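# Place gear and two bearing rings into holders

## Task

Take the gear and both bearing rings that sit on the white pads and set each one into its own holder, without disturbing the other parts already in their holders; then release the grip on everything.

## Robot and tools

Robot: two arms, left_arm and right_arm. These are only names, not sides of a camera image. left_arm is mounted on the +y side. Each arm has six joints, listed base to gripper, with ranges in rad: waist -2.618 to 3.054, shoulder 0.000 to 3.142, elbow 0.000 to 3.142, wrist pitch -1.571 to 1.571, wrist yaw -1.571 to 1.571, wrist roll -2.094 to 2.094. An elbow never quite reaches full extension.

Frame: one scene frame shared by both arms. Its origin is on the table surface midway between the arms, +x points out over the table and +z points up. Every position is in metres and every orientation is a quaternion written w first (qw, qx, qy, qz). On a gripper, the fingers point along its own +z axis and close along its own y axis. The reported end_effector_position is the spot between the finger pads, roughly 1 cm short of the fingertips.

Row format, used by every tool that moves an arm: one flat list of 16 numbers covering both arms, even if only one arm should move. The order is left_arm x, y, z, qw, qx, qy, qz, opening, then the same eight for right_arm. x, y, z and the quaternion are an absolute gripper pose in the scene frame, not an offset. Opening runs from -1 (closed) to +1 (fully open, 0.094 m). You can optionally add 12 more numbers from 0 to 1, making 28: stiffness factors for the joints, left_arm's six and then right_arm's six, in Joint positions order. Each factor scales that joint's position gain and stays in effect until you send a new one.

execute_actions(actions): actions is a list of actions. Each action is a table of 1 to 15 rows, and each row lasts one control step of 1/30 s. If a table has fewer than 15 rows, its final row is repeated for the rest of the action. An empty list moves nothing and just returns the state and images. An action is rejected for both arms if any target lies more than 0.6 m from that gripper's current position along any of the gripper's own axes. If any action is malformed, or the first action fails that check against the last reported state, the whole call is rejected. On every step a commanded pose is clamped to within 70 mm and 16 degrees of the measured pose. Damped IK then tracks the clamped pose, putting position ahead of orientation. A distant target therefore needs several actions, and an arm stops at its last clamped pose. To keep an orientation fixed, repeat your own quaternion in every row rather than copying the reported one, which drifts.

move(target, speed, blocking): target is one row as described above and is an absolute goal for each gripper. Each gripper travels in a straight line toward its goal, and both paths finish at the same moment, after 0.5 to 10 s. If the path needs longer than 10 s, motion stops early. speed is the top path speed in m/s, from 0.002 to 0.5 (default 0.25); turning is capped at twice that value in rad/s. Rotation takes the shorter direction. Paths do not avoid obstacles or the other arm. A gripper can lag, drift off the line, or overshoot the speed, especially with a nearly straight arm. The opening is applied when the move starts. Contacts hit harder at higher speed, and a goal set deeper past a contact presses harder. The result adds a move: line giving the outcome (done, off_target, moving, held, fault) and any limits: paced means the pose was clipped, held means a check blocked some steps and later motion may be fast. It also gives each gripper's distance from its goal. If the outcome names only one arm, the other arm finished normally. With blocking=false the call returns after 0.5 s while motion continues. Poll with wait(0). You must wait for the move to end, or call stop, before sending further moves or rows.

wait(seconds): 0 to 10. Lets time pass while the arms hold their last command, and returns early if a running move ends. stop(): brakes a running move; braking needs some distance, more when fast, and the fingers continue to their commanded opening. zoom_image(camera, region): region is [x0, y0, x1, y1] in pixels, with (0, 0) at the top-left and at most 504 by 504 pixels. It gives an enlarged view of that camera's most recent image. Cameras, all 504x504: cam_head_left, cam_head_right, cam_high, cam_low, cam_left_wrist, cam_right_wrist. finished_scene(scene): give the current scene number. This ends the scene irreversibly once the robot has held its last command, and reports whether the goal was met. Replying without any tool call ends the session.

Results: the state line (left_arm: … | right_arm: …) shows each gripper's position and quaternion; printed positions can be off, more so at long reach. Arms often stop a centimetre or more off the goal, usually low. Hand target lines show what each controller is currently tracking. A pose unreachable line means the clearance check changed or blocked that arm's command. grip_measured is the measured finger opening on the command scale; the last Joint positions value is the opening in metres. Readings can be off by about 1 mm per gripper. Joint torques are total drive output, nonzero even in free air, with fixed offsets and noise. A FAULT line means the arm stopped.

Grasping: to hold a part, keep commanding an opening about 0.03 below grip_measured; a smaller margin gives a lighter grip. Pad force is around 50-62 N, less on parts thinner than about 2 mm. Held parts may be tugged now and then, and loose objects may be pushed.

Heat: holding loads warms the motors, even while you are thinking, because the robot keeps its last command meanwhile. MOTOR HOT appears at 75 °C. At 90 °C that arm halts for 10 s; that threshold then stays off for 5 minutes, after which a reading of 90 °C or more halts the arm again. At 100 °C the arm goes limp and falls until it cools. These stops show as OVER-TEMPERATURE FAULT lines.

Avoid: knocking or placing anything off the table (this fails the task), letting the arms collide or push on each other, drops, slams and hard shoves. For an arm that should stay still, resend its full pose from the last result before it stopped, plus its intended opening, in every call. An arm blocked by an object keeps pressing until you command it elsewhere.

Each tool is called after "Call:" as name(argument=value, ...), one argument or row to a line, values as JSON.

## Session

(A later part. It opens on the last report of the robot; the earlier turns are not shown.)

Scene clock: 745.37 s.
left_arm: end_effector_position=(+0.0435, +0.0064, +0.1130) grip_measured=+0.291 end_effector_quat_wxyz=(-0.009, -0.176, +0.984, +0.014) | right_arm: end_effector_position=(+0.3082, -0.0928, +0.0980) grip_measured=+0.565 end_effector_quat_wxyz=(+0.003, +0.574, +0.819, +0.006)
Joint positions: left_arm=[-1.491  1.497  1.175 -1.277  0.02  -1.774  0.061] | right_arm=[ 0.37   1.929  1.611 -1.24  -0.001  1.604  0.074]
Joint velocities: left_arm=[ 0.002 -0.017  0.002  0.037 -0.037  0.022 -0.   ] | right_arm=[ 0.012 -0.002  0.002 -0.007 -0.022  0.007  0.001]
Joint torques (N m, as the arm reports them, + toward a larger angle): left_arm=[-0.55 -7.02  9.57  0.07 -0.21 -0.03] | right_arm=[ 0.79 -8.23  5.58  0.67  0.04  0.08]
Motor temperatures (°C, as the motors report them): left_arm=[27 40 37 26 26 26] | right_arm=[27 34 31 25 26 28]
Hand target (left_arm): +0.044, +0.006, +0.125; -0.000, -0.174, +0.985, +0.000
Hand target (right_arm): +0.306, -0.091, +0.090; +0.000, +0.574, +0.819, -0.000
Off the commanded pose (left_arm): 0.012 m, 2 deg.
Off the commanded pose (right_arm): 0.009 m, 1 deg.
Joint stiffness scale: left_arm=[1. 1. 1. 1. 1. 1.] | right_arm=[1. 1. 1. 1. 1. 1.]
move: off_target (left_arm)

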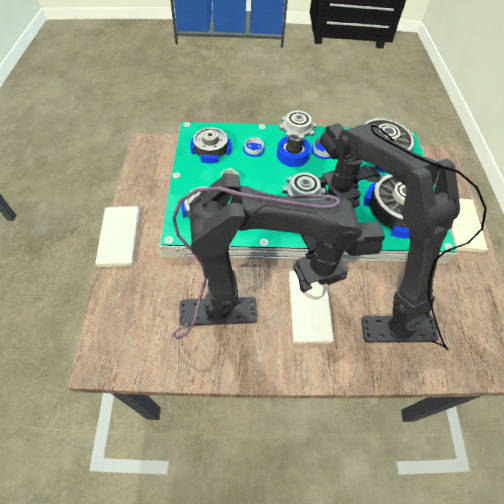

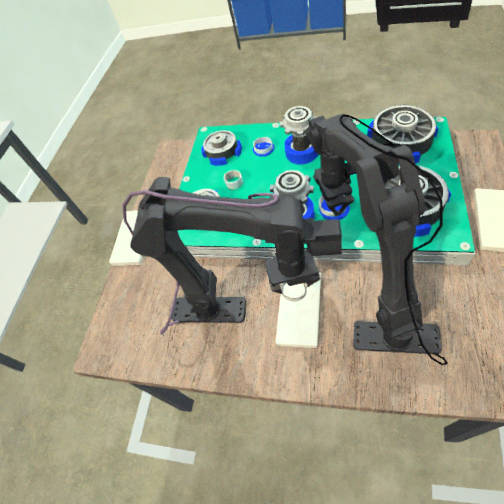

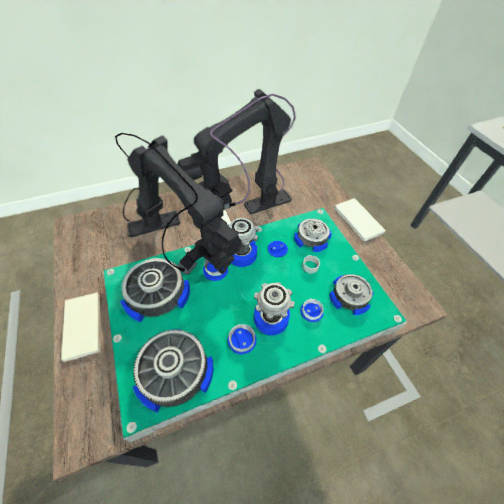

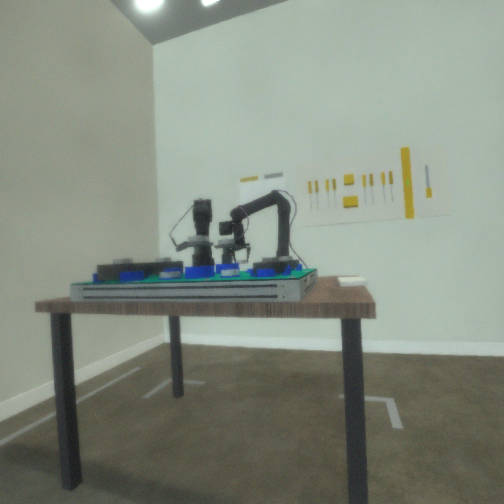

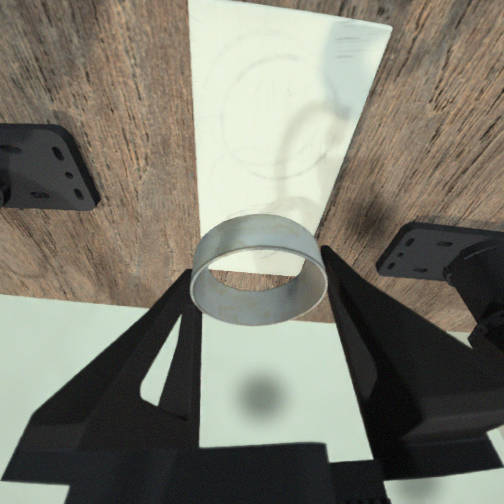

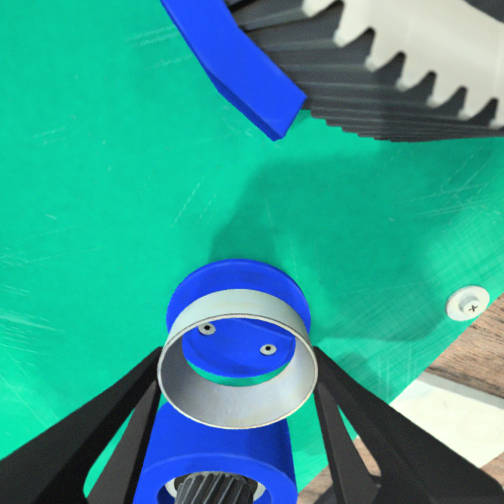

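Call:
zoom_image(
  camera="cam_head_right",
  region=[290, 170, 380, 240],
)

Call:
zoom_image(
  camera="cam_high",
  region=[170, 220, 270, 300],
)

Region (290, 170, 380, 240) of cam_head_right's 504x504 image, scaled by 5.600, with more detail than that image has.

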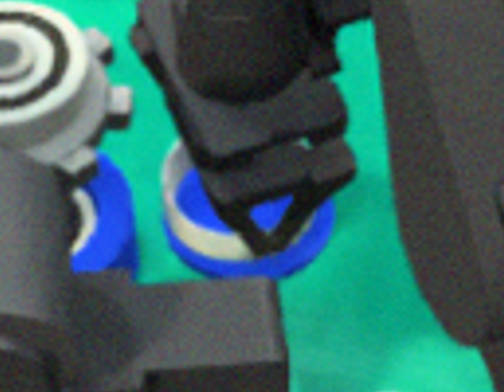

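Region (170, 220, 270, 300) of cam_high's 504x504 image, scaled by 5.040, with more detail than that image has; it fills the top 403 rows of this view, and the rest is white.

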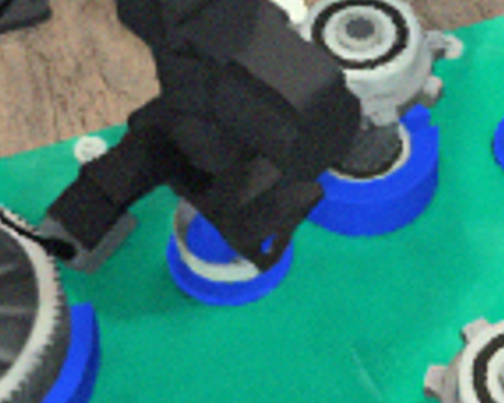

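Call:
zoom_image(
  camera="cam_head_left",
  region=[305, 185, 365, 230],
)

Call:
zoom_image(
  camera="cam_head_right",
  region=[305, 185, 365, 230],
)

Region (305, 185, 365, 230) of cam_head_left's 504x504 image, scaled by 8.400, with more detail than that image has; it fills the top 378 rows of this view, and the rest is white.

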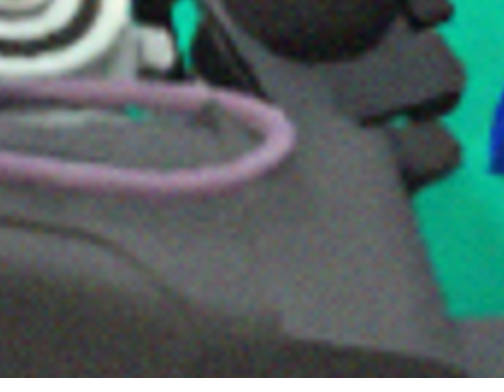

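Region (305, 185, 365, 230) of cam_head_right's 504x504 image, scaled by 8.400, with more detail than that image has; it fills the top 378 rows of this view, and the rest is white.

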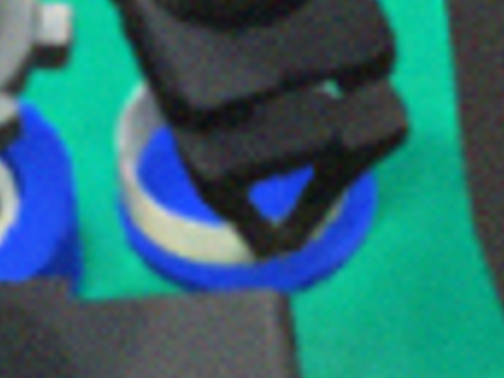

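Call:
zoom_image(
  camera="cam_low",
  region=[170, 225, 250, 290],
)

Region (170, 225, 250, 290) of cam_low's 504x504 image, scaled by 6.300, with more detail than that image has; it fills the top 410 rows of this view, and the rest is white.

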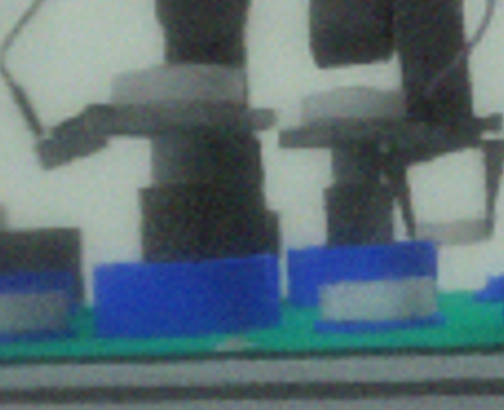

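Call:
move(
  target=[0.285, 0.135, 0.128, 0, -0.174, 0.985, 0, 0.23, 0.306, -0.0905, 0.087, 0, 0.574, 0.819, 0, 0.50],
  speed=0.12,
)

Scene clock: 815.93 s.
left_arm: end_effector_position=(+0.2725, +0.1472, +0.1252) grip_measured=+0.291 end_effector_quat_wxyz=(-0.017, -0.176, +0.984, +0.019) | right_arm: end_effector_position=(+0.3096, -0.0923, +0.0980) grip_measured=+0.565 end_effector_quat_wxyz=(+0.005, +0.574, +0.819, +0.009)
Joint positions: left_arm=[-0.451  1.656  1.383 -1.347 -0.014 -0.735  0.061] | right_arm=[ 0.37   1.929  1.611 -1.233 -0.001  1.605  0.074]
Joint velocities: left_arm=[-0.022  0.017  0.002 -0.051 -0.007  0.037 -0.002] | right_arm=[-0.002 -0.017 -0.012  0.037  0.037 -0.11  -0.001]
Joint torques (N m, as the arm reports them, + toward a larger angle): left_arm=[ 0.34 -5.59 10.07  0.46  0.01  0.08] | right_arm=[ 0.75 -8.14  4.84  0.73  0.04  0.09]
Motor temperatures (°C, as the motors report them): left_arm=[27 41 39 25 26 26] | right_arm=[27 35 31 25 26 28]
Hand target (left_arm): +0.286, +0.143, +0.128; +0.001, -0.174, +0.985, +0.007
Hand target (right_arm): +0.306, -0.091, +0.087; -0.000, +0.574, +0.819, -0.000
Off the commanded pose (left_arm): 0.018 m, 3 deg.
Off the commanded pose (right_arm): 0.012 m, 1 deg.
Joint stiffness scale: left_arm=[1. 1. 1. 1. 1. 1.] | right_arm=[1. 1. 1. 1. 1. 1.]
move: off_target (left_arm, right_arm)

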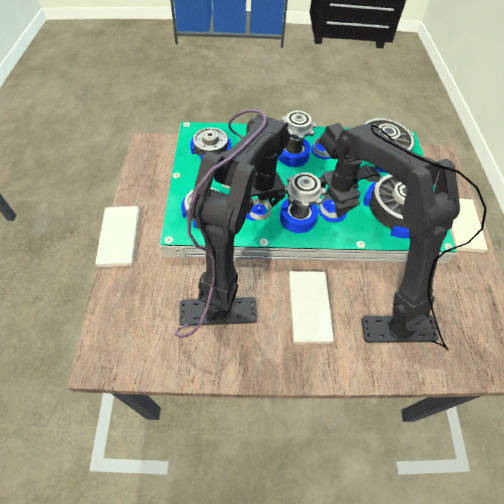

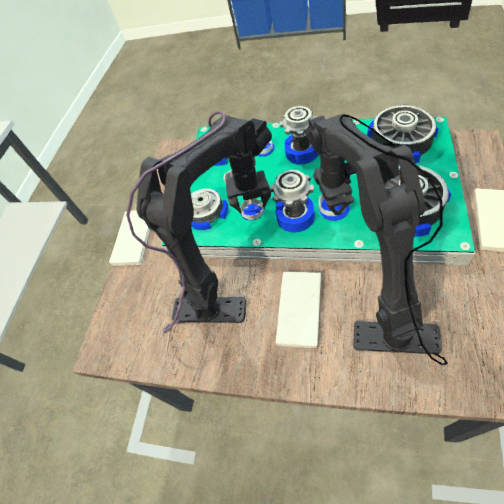

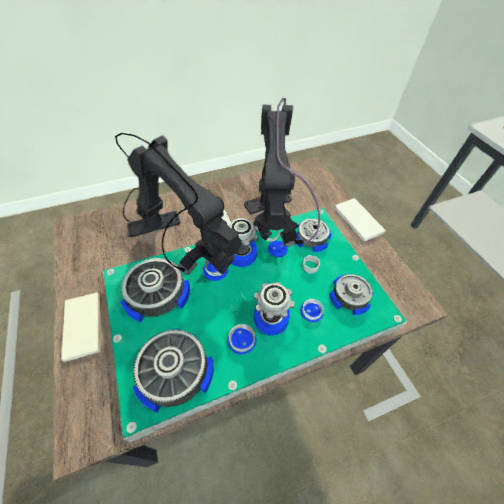

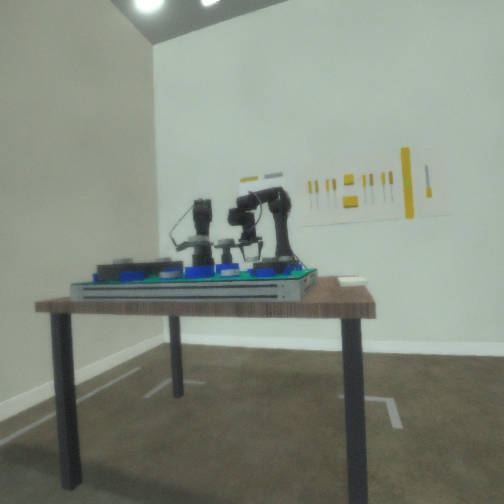

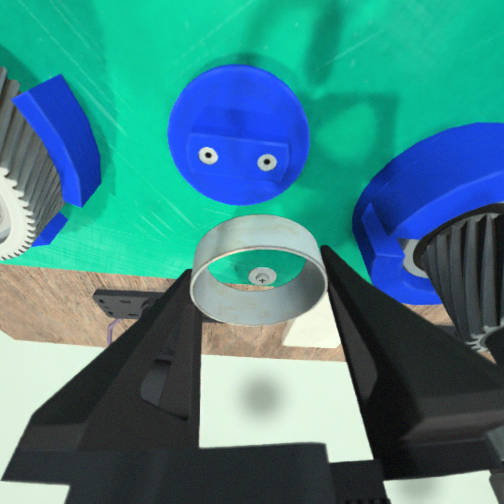

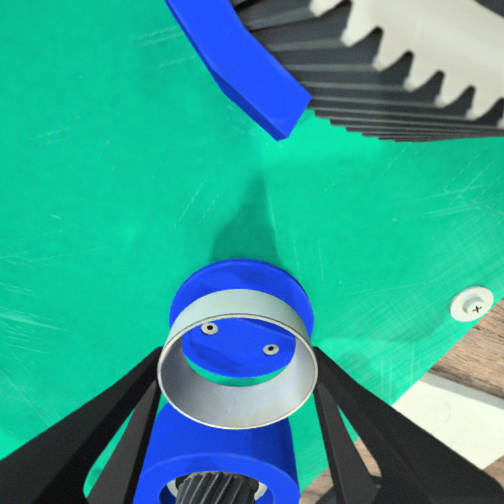

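Call:
move(
  target=[0.306, 0.160, 0.112, 0, -0.174, 0.985, 0, 0.23, 0.308, -0.0985, 0.091, 0, 0.574, 0.819, 0, 0.50],
  speed=0.04,
)

Scene clock: 847.50 s.
left_arm: end_effector_position=(+0.2979, +0.1609, +0.1117) grip_measured=+0.291 end_effector_quat_wxyz=(-0.007, -0.174, +0.985, +0.007) | right_arm: end_effector_position=(+0.3103, -0.0941, +0.0980) grip_measured=+0.565 end_effector_quat_wxyz=(+0.005, +0.575, +0.818, +0.009)
Joint positions: left_arm=[-0.373  1.703  1.383 -1.268 -0.006 -0.651  0.061] | right_arm=[ 0.364  1.929  1.611 -1.233 -0.001  1.601  0.074]
Joint velocities: left_arm=[ 0.002  0.002  0.002 -0.022  0.037 -0.051 -0.   ] | right_arm=[-0.007 -0.002 -0.012 -0.037 -0.037 -0.066  0.001]
Joint torques (N m, as the arm reports them, + toward a larger angle): left_arm=[ 0.71 -6.19  9.1   0.36  0.02  0.11] | right_arm=[-0.67 -8.54  5.37  0.61  0.03 -0.09]
Motor temperatures (°C, as the motors report them): left_arm=[27 40 39 26 26 26] | right_arm=[27 35 31 25 26 28]
Hand target (left_arm): +0.306, +0.161, +0.112; -0.000, -0.174, +0.985, +0.001
Hand target (right_arm): +0.308, -0.098, +0.091; -0.000, +0.574, +0.819, +0.000
Off the commanded pose (left_arm): 0.008 m, 1 deg.
Off the commanded pose (right_arm): 0.009 m, 1 deg.
Joint stiffness scale: left_arm=[1. 1. 1. 1. 1. 1.] | right_arm=[1. 1. 1. 1. 1. 1.]
move: done

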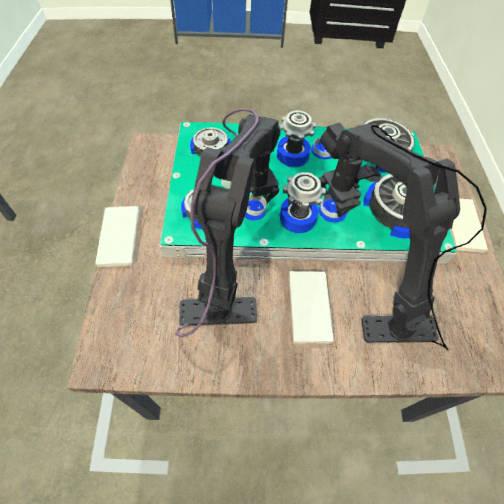

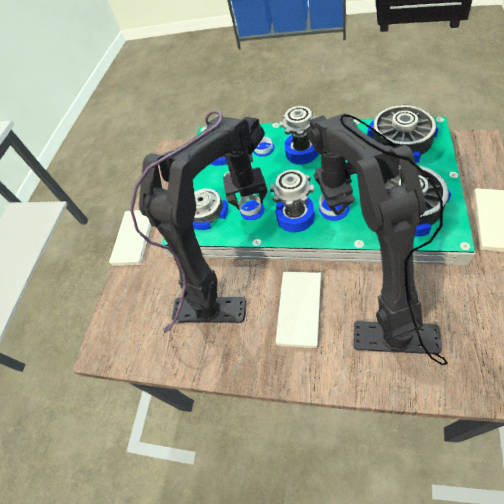

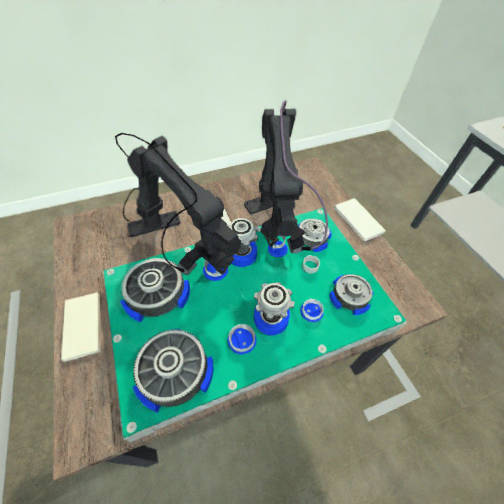

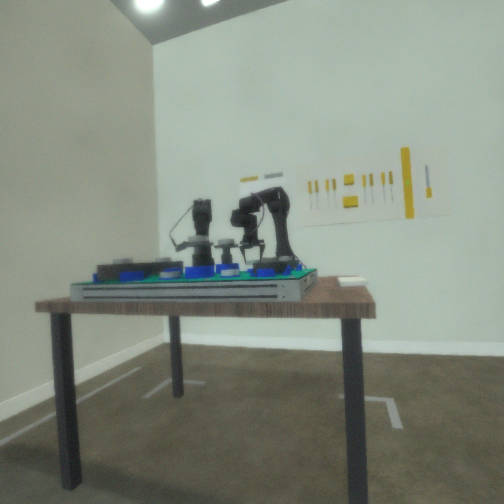

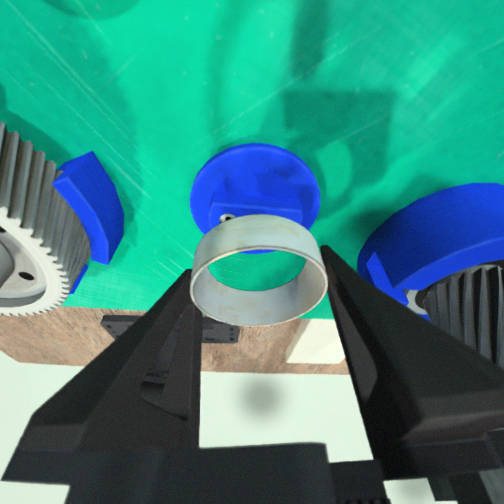

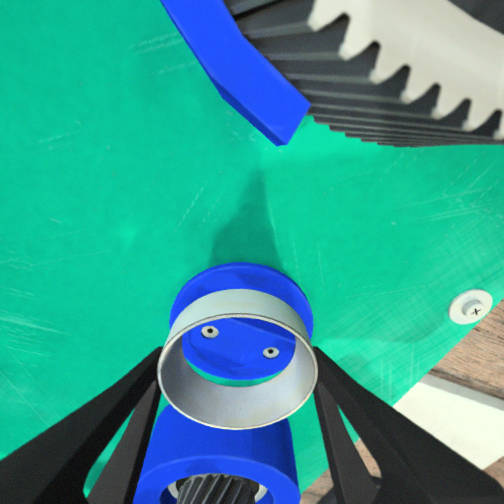

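Call:
execute_actions(
  actions=[
    [[0.306, 0.160, 0.112, 0, -0.174, 0.985, 0, 0.23, 0.308, -0.1000, 0.091, 0, 0.574, 0.819, 0, 0.50]],
    [[0.306, 0.160, 0.112, 0, -0.174, 0.985, 0, 0.23, 0.308, -0.1000, 0.091, 0, 0.574, 0.819, 0, 0.50]],
  ],
)

Call:
zoom_image(
  camera="cam_right_wrist",
  region=[140, 240, 340, 440],
)

Call:
zoom_image(
  camera="cam_left_wrist",
  region=[160, 130, 360, 330],
)

Scene clock: 853.90 s.
left_arm: end_effector_position=(+0.2981, +0.1606, +0.1117) grip_measured=+0.291 end_effector_quat_wxyz=(-0.007, -0.173, +0.985, +0.006) | right_arm: end_effector_position=(+0.3103, -0.0941, +0.0980) grip_measured=+0.565 end_effector_quat_wxyz=(+0.005, +0.573, +0.820, +0.009)
Joint positions: left_arm=[-0.373  1.703  1.383 -1.267 -0.004 -0.649  0.061] | right_arm=[ 0.364  1.929  1.611 -1.233 -0.001  1.597  0.074]
Joint velocities: left_arm=[-0.012  0.012 -0.027  0.022 -0.022  0.007  0.001] | right_arm=[ 0.002 -0.017 -0.012 -0.007  0.007  0.022 -0.001]
Joint torques (N m, as the arm reports them, + toward a larger angle): left_arm=[ 0.6  -6.14  9.24  0.39  0.03  0.1 ] | right_arm=[-0.99 -8.67  5.16  0.63  0.04 -0.1 ]
Motor temperatures (°C, as the motors report them): left_arm=[27 40 39 26 26 26] | right_arm=[27 35 31 25 26 28]
Hand target (left_arm): +0.306, +0.160, +0.112; +0.000, -0.174, +0.985, +0.000
Hand target (right_arm): +0.308, -0.100, +0.091; -0.000, +0.574, +0.819, +0.000
Off the commanded pose (left_arm): 0.008 m, 1 deg.
Off the commanded pose (right_arm): 0.009 m, 1 deg.
Joint stiffness scale: left_arm=[1. 1. 1. 1. 1. 1.] | right_arm=[1. 1. 1. 1. 1. 1.]

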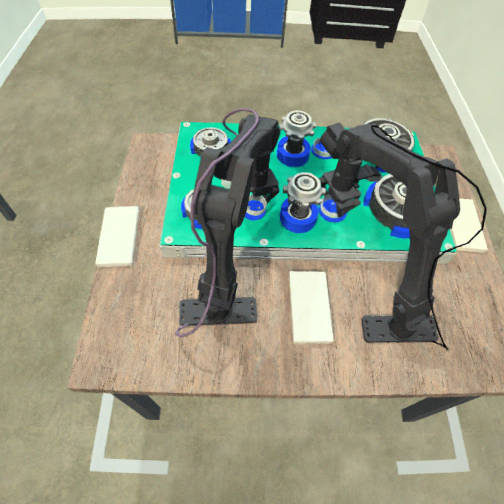

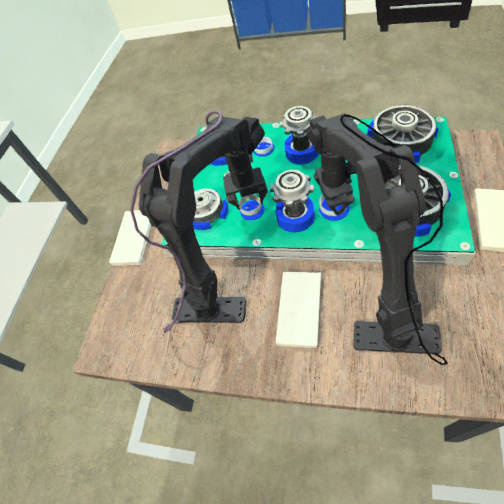

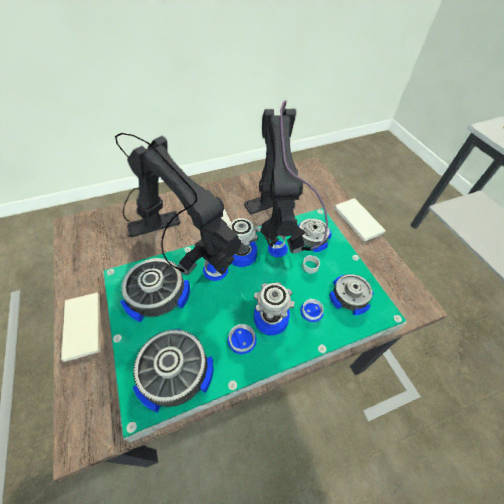

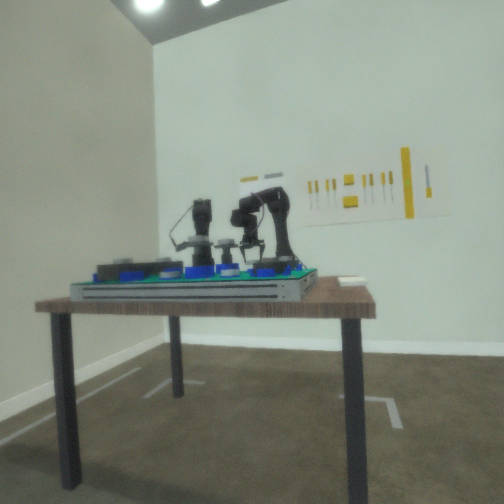

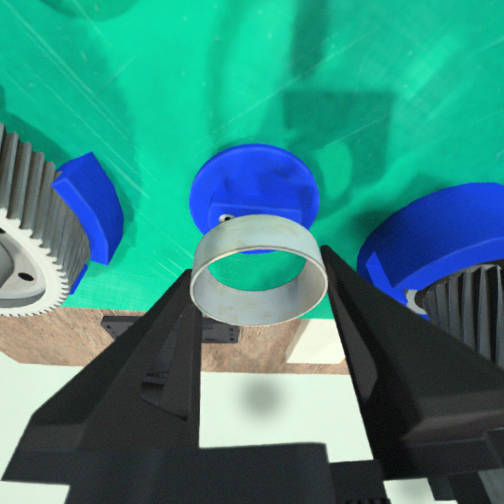

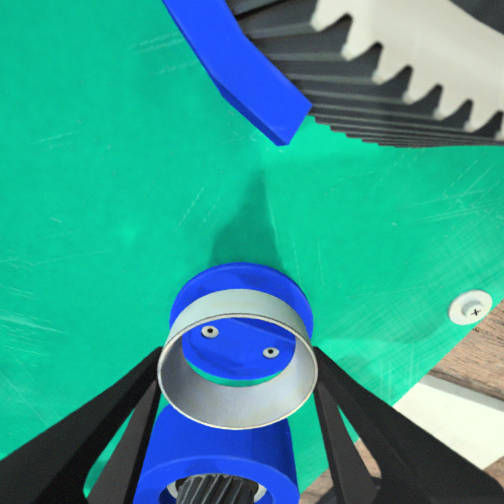

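Region (140, 240, 340, 440) of cam_right_wrist's 504x504 image, scaled by 2.520, with more detail than that image has.

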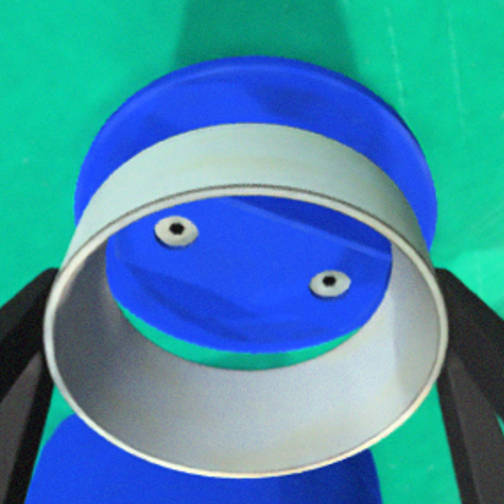

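Region (160, 130, 360, 330) of cam_left_wrist's 504x504 image, scaled by 2.520, with more detail than that image has.

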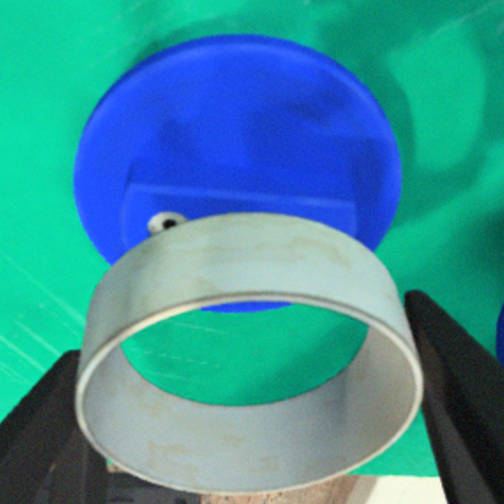

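Call:
execute_actions(
  actions=[
    [[0.306, 0.160, 0.112, 0, -0.174, 0.985, 0, 0.23, 0.3075, -0.1008, 0.091, 0, 0.574, 0.819, 0, 0.50]],
    [[0.306, 0.160, 0.112, 0, -0.174, 0.985, 0, 0.23, 0.3075, -0.1008, 0.091, 0, 0.574, 0.819, 0, 0.50]],
  ],
)

Scene clock: 861.30 s.
left_arm: end_effector_position=(+0.2981, +0.1606, +0.1117) grip_measured=+0.291 end_effector_quat_wxyz=(-0.007, -0.173, +0.985, +0.006) | right_arm: end_effector_position=(+0.3096, -0.0973, +0.0950) grip_measured=+0.565 end_effector_quat_wxyz=(+0.003, +0.575, +0.818, +0.006)
Joint positions: left_arm=[-0.373  1.703  1.383 -1.267 -0.004 -0.649  0.061] | right_arm=[ 0.357  1.929  1.599 -1.228 -0.001  1.595  0.074]
Joint velocities: left_arm=[-0.007 -0.002 -0.017 -0.037  0.066  0.051 -0.   ] | right_arm=[-0.002 -0.007  0.007  0.022  0.051 -0.051 -0.001]
Joint torques (N m, as the arm reports them, + toward a larger angle): left_arm=[ 0.65 -6.07  9.13  0.37  0.04  0.13] | right_arm=[-0.53 -8.82  5.75  0.59  0.03 -0.1 ]
Motor temperatures (°C, as the motors report them): left_arm=[27 40 39 26 26 26] | right_arm=[27 35 31 25 26 28]
Hand target (left_arm): +0.306, +0.160, +0.112; +0.000, -0.174, +0.985, +0.000
Hand target (right_arm): +0.307, -0.101, +0.091; -0.000, +0.574, +0.819, +0.000
Off the commanded pose (left_arm): 0.008 m, 1 deg.
Off the commanded pose (right_arm): 0.006 m, 1 deg.
Joint stiffness scale: left_arm=[1. 1. 1. 1. 1. 1.] | right_arm=[1. 1. 1. 1. 1. 1.]

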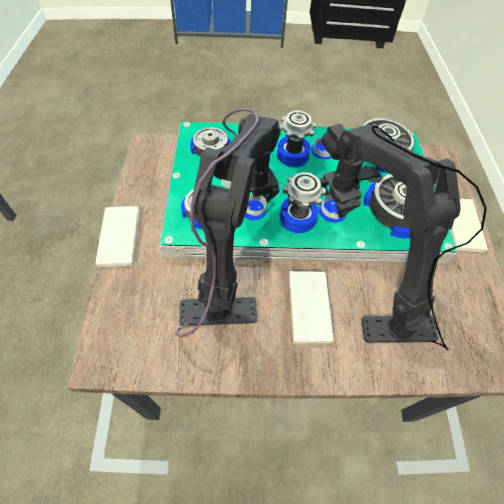

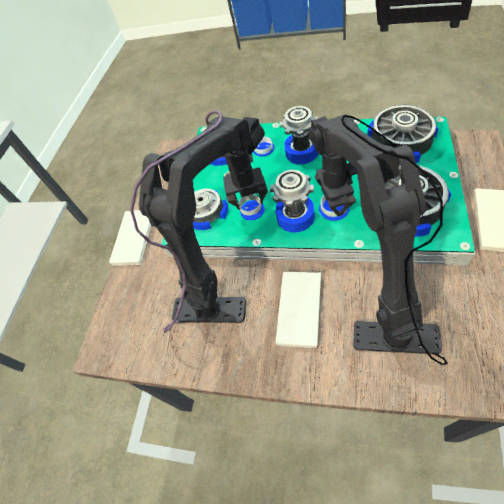

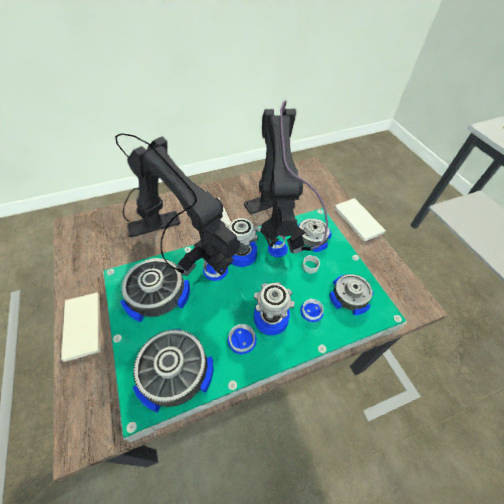

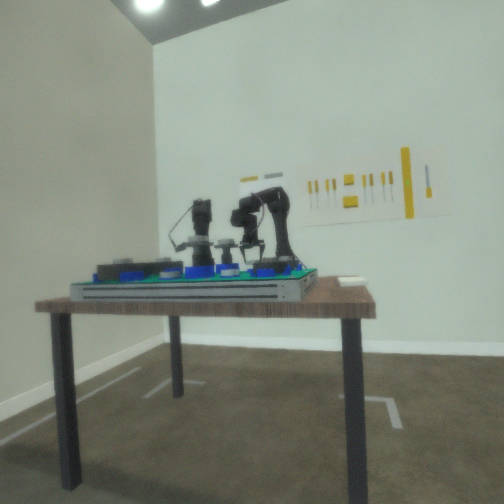

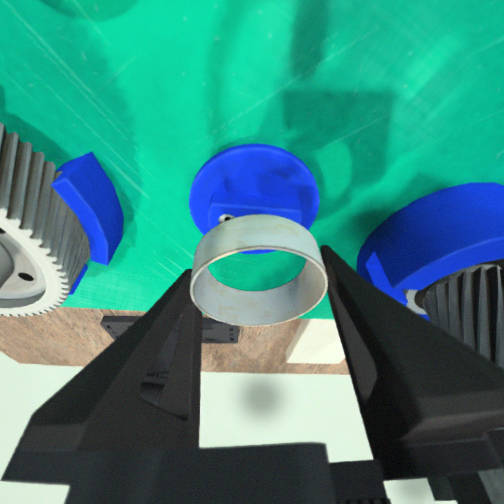

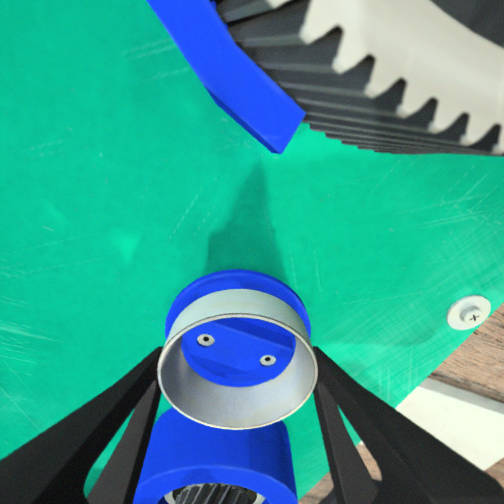

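Call:
zoom_image(
  camera="cam_right_wrist",
  region=[140, 240, 340, 440],
)

Region (140, 240, 340, 440) of cam_right_wrist's 504x504 image, scaled by 2.520, with more detail than that image has.

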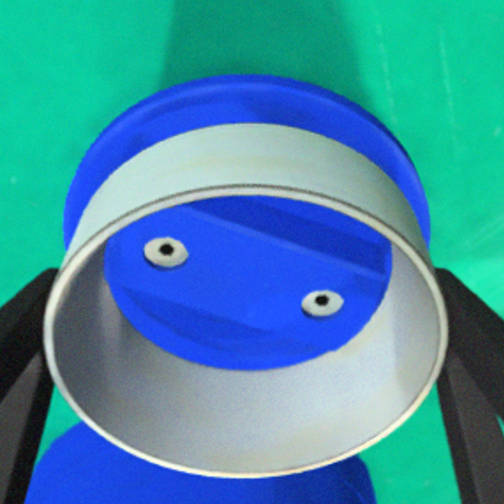

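Call:
move(
  target=[0.306, 0.160, 0.112, 0, -0.174, 0.985, 0, 0.23, 0.3075, -0.099, 0.083, 0, 0.574, 0.819, 0, 0.50],
  speed=0.01,
)

Scene clock: 869.40 s.
left_arm: end_effector_position=(+0.2981, +0.1606, +0.1117) grip_measured=+0.291 end_effector_quat_wxyz=(-0.007, -0.173, +0.985, +0.006) | right_arm: end_effector_position=(+0.3096, -0.0973, +0.0892) grip_measured=+0.565 end_effector_quat_wxyz=(+0.004, +0.575, +0.818, +0.007)
Joint positions: left_arm=[-0.373  1.703  1.383 -1.267 -0.004 -0.649  0.061] | right_arm=[ 0.357  1.929  1.576 -1.203 -0.001  1.595  0.074]
Joint velocities: left_arm=[-0.007 -0.002 -0.007 -0.051  0.037 -0.066 -0.001] | right_arm=[-0.012 -0.007 -0.002 -0.066  0.007 -0.037 -0.001]
Joint torques (N m, as the arm reports them, + toward a larger angle): left_arm=[ 0.49 -6.19  9.25  0.38  0.06  0.09] | right_arm=[-0.16 -8.43  5.69  0.62  0.03 -0.06]
Motor temperatures (°C, as the motors report them): left_arm=[27 40 39 26 26 26] | right_arm=[27 36 31 25 26 28]
Hand target (left_arm): +0.306, +0.160, +0.112; +0.000, -0.174, +0.985, +0.000
Hand target (right_arm): +0.307, -0.099, +0.083; -0.000, +0.574, +0.819, -0.000
Off the commanded pose (left_arm): 0.008 m, 1 deg.
Off the commanded pose (right_arm): 0.007 m, 1 deg.
Joint stiffness scale: left_arm=[1. 1. 1. 1. 1. 1.] | right_arm=[1. 1. 1. 1. 1. 1.]
move: done

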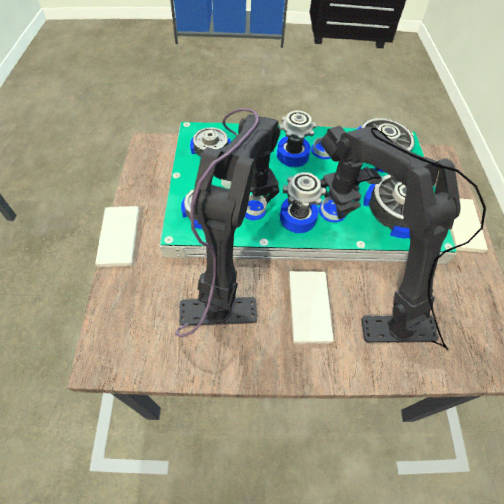

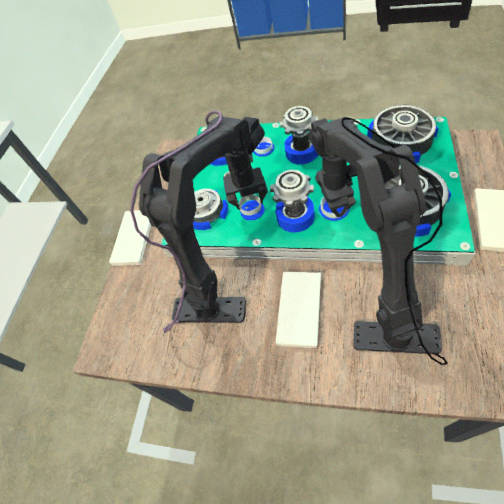

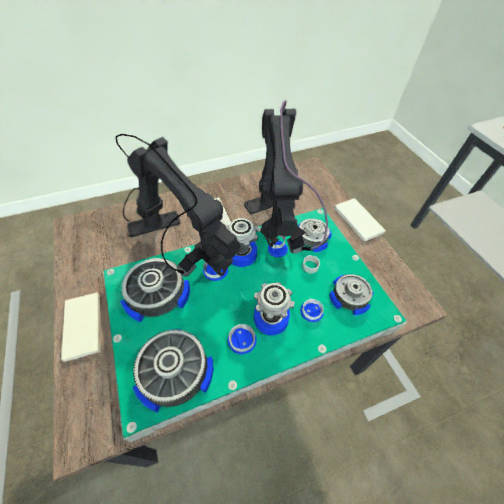

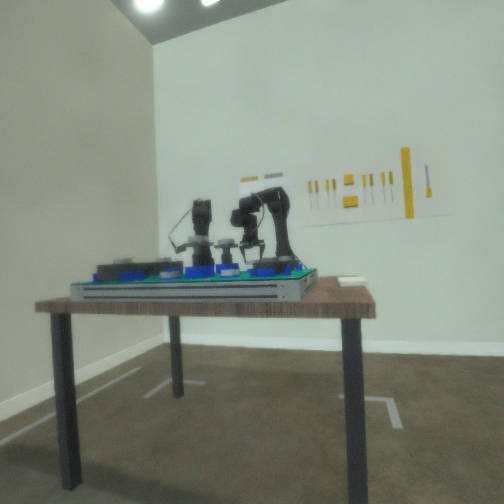

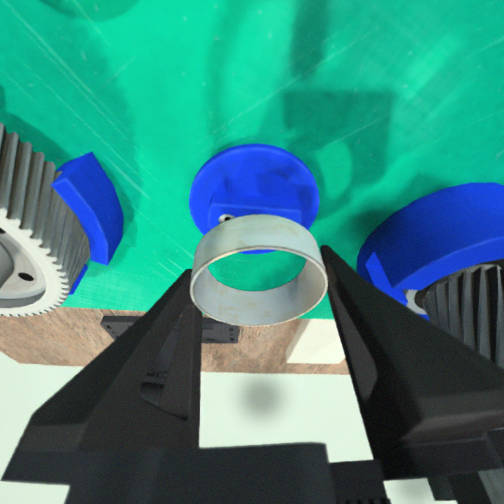

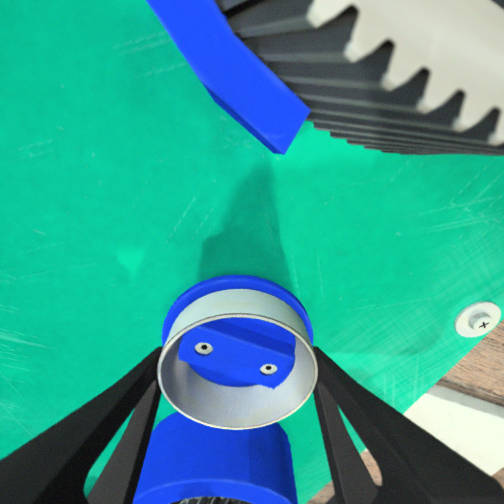

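Call:
move(
  target=[0.316, 0.165, 0.104, 0, -0.174, 0.985, 0, 0.23, 0.3075, -0.099, 0.078, 0, 0.574, 0.819, 0, 0.50],
  speed=0.015,
)

Scene clock: 878.60 s.
left_arm: end_effector_position=(+0.3057, +0.1653, +0.1020) grip_measured=+0.291 end_effector_quat_wxyz=(-0.010, -0.172, +0.985, +0.007) | right_arm: end_effector_position=(+0.3103, -0.0970, +0.0887) grip_measured=+0.565 end_effector_quat_wxyz=(+0.005, +0.575, +0.818, +0.008)
Joint positions: left_arm=[-0.35   1.737  1.383 -1.242 -0.004 -0.626  0.061] | right_arm=[ 0.357  1.929  1.574 -1.197 -0.001  1.595  0.074]
Joint velocities: left_arm=[ 0.012 -0.032 -0.017  0.022 -0.007  0.037  0.001] | right_arm=[ 0.012  0.007 -0.007  0.007  0.051 -0.007  0.001]
Joint torques (N m, as the arm reports them, + toward a larger angle): left_arm=[ 0.74 -6.55  9.72  0.32  0.04  0.14] | right_arm=[-0.17 -8.29  4.66  0.73  0.03 -0.06]
Motor temperatures (°C, as the motors report them): left_arm=[27 40 39 26 26 26] | right_arm=[27 36 31 25 26 28]
Hand target (left_arm): +0.316, +0.166, +0.104; -0.000, -0.174, +0.985, +0.000
Hand target (right_arm): +0.307, -0.099, +0.078; -0.000, +0.574, +0.819, -0.000
Off the commanded pose (left_arm): 0.011 m, 1 deg.
Off the commanded pose (right_arm): 0.011 m, 1 deg.
Joint stiffness scale: left_arm=[1. 1. 1. 1. 1. 1.] | right_arm=[1. 1. 1. 1. 1. 1.]
move: off_target (left_arm, right_arm)

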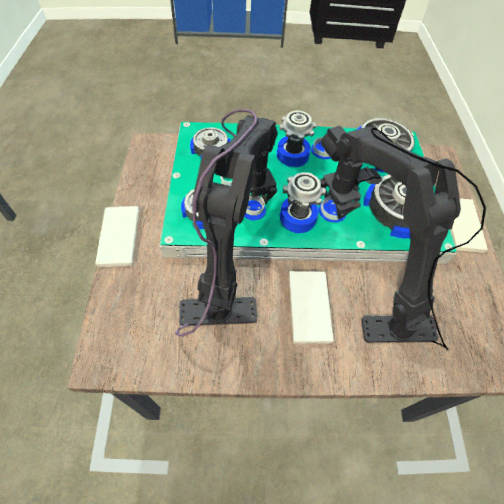

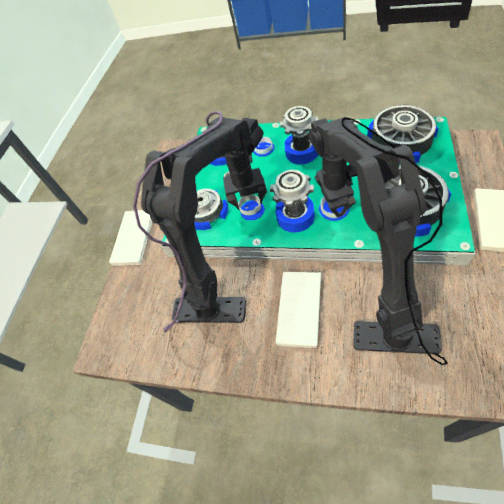

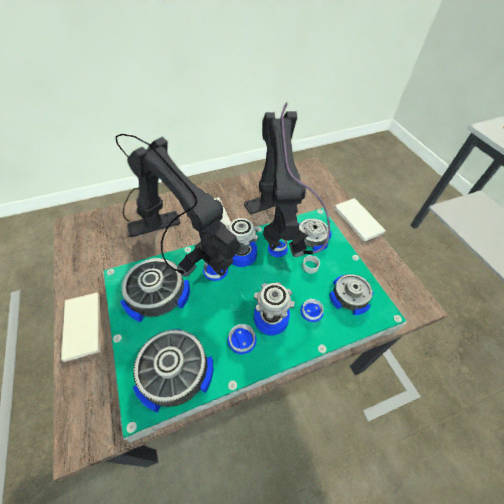

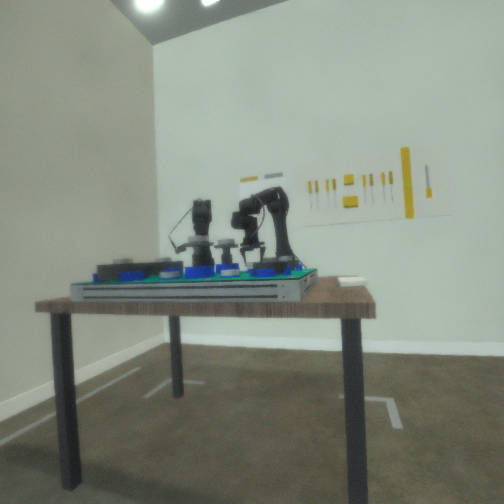

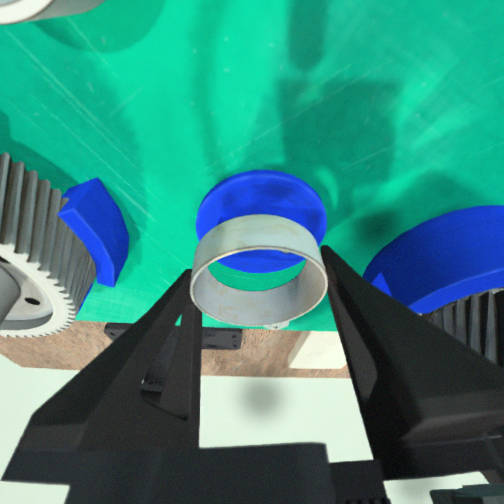

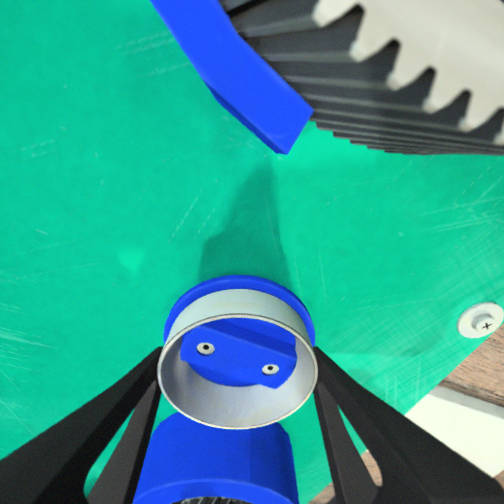

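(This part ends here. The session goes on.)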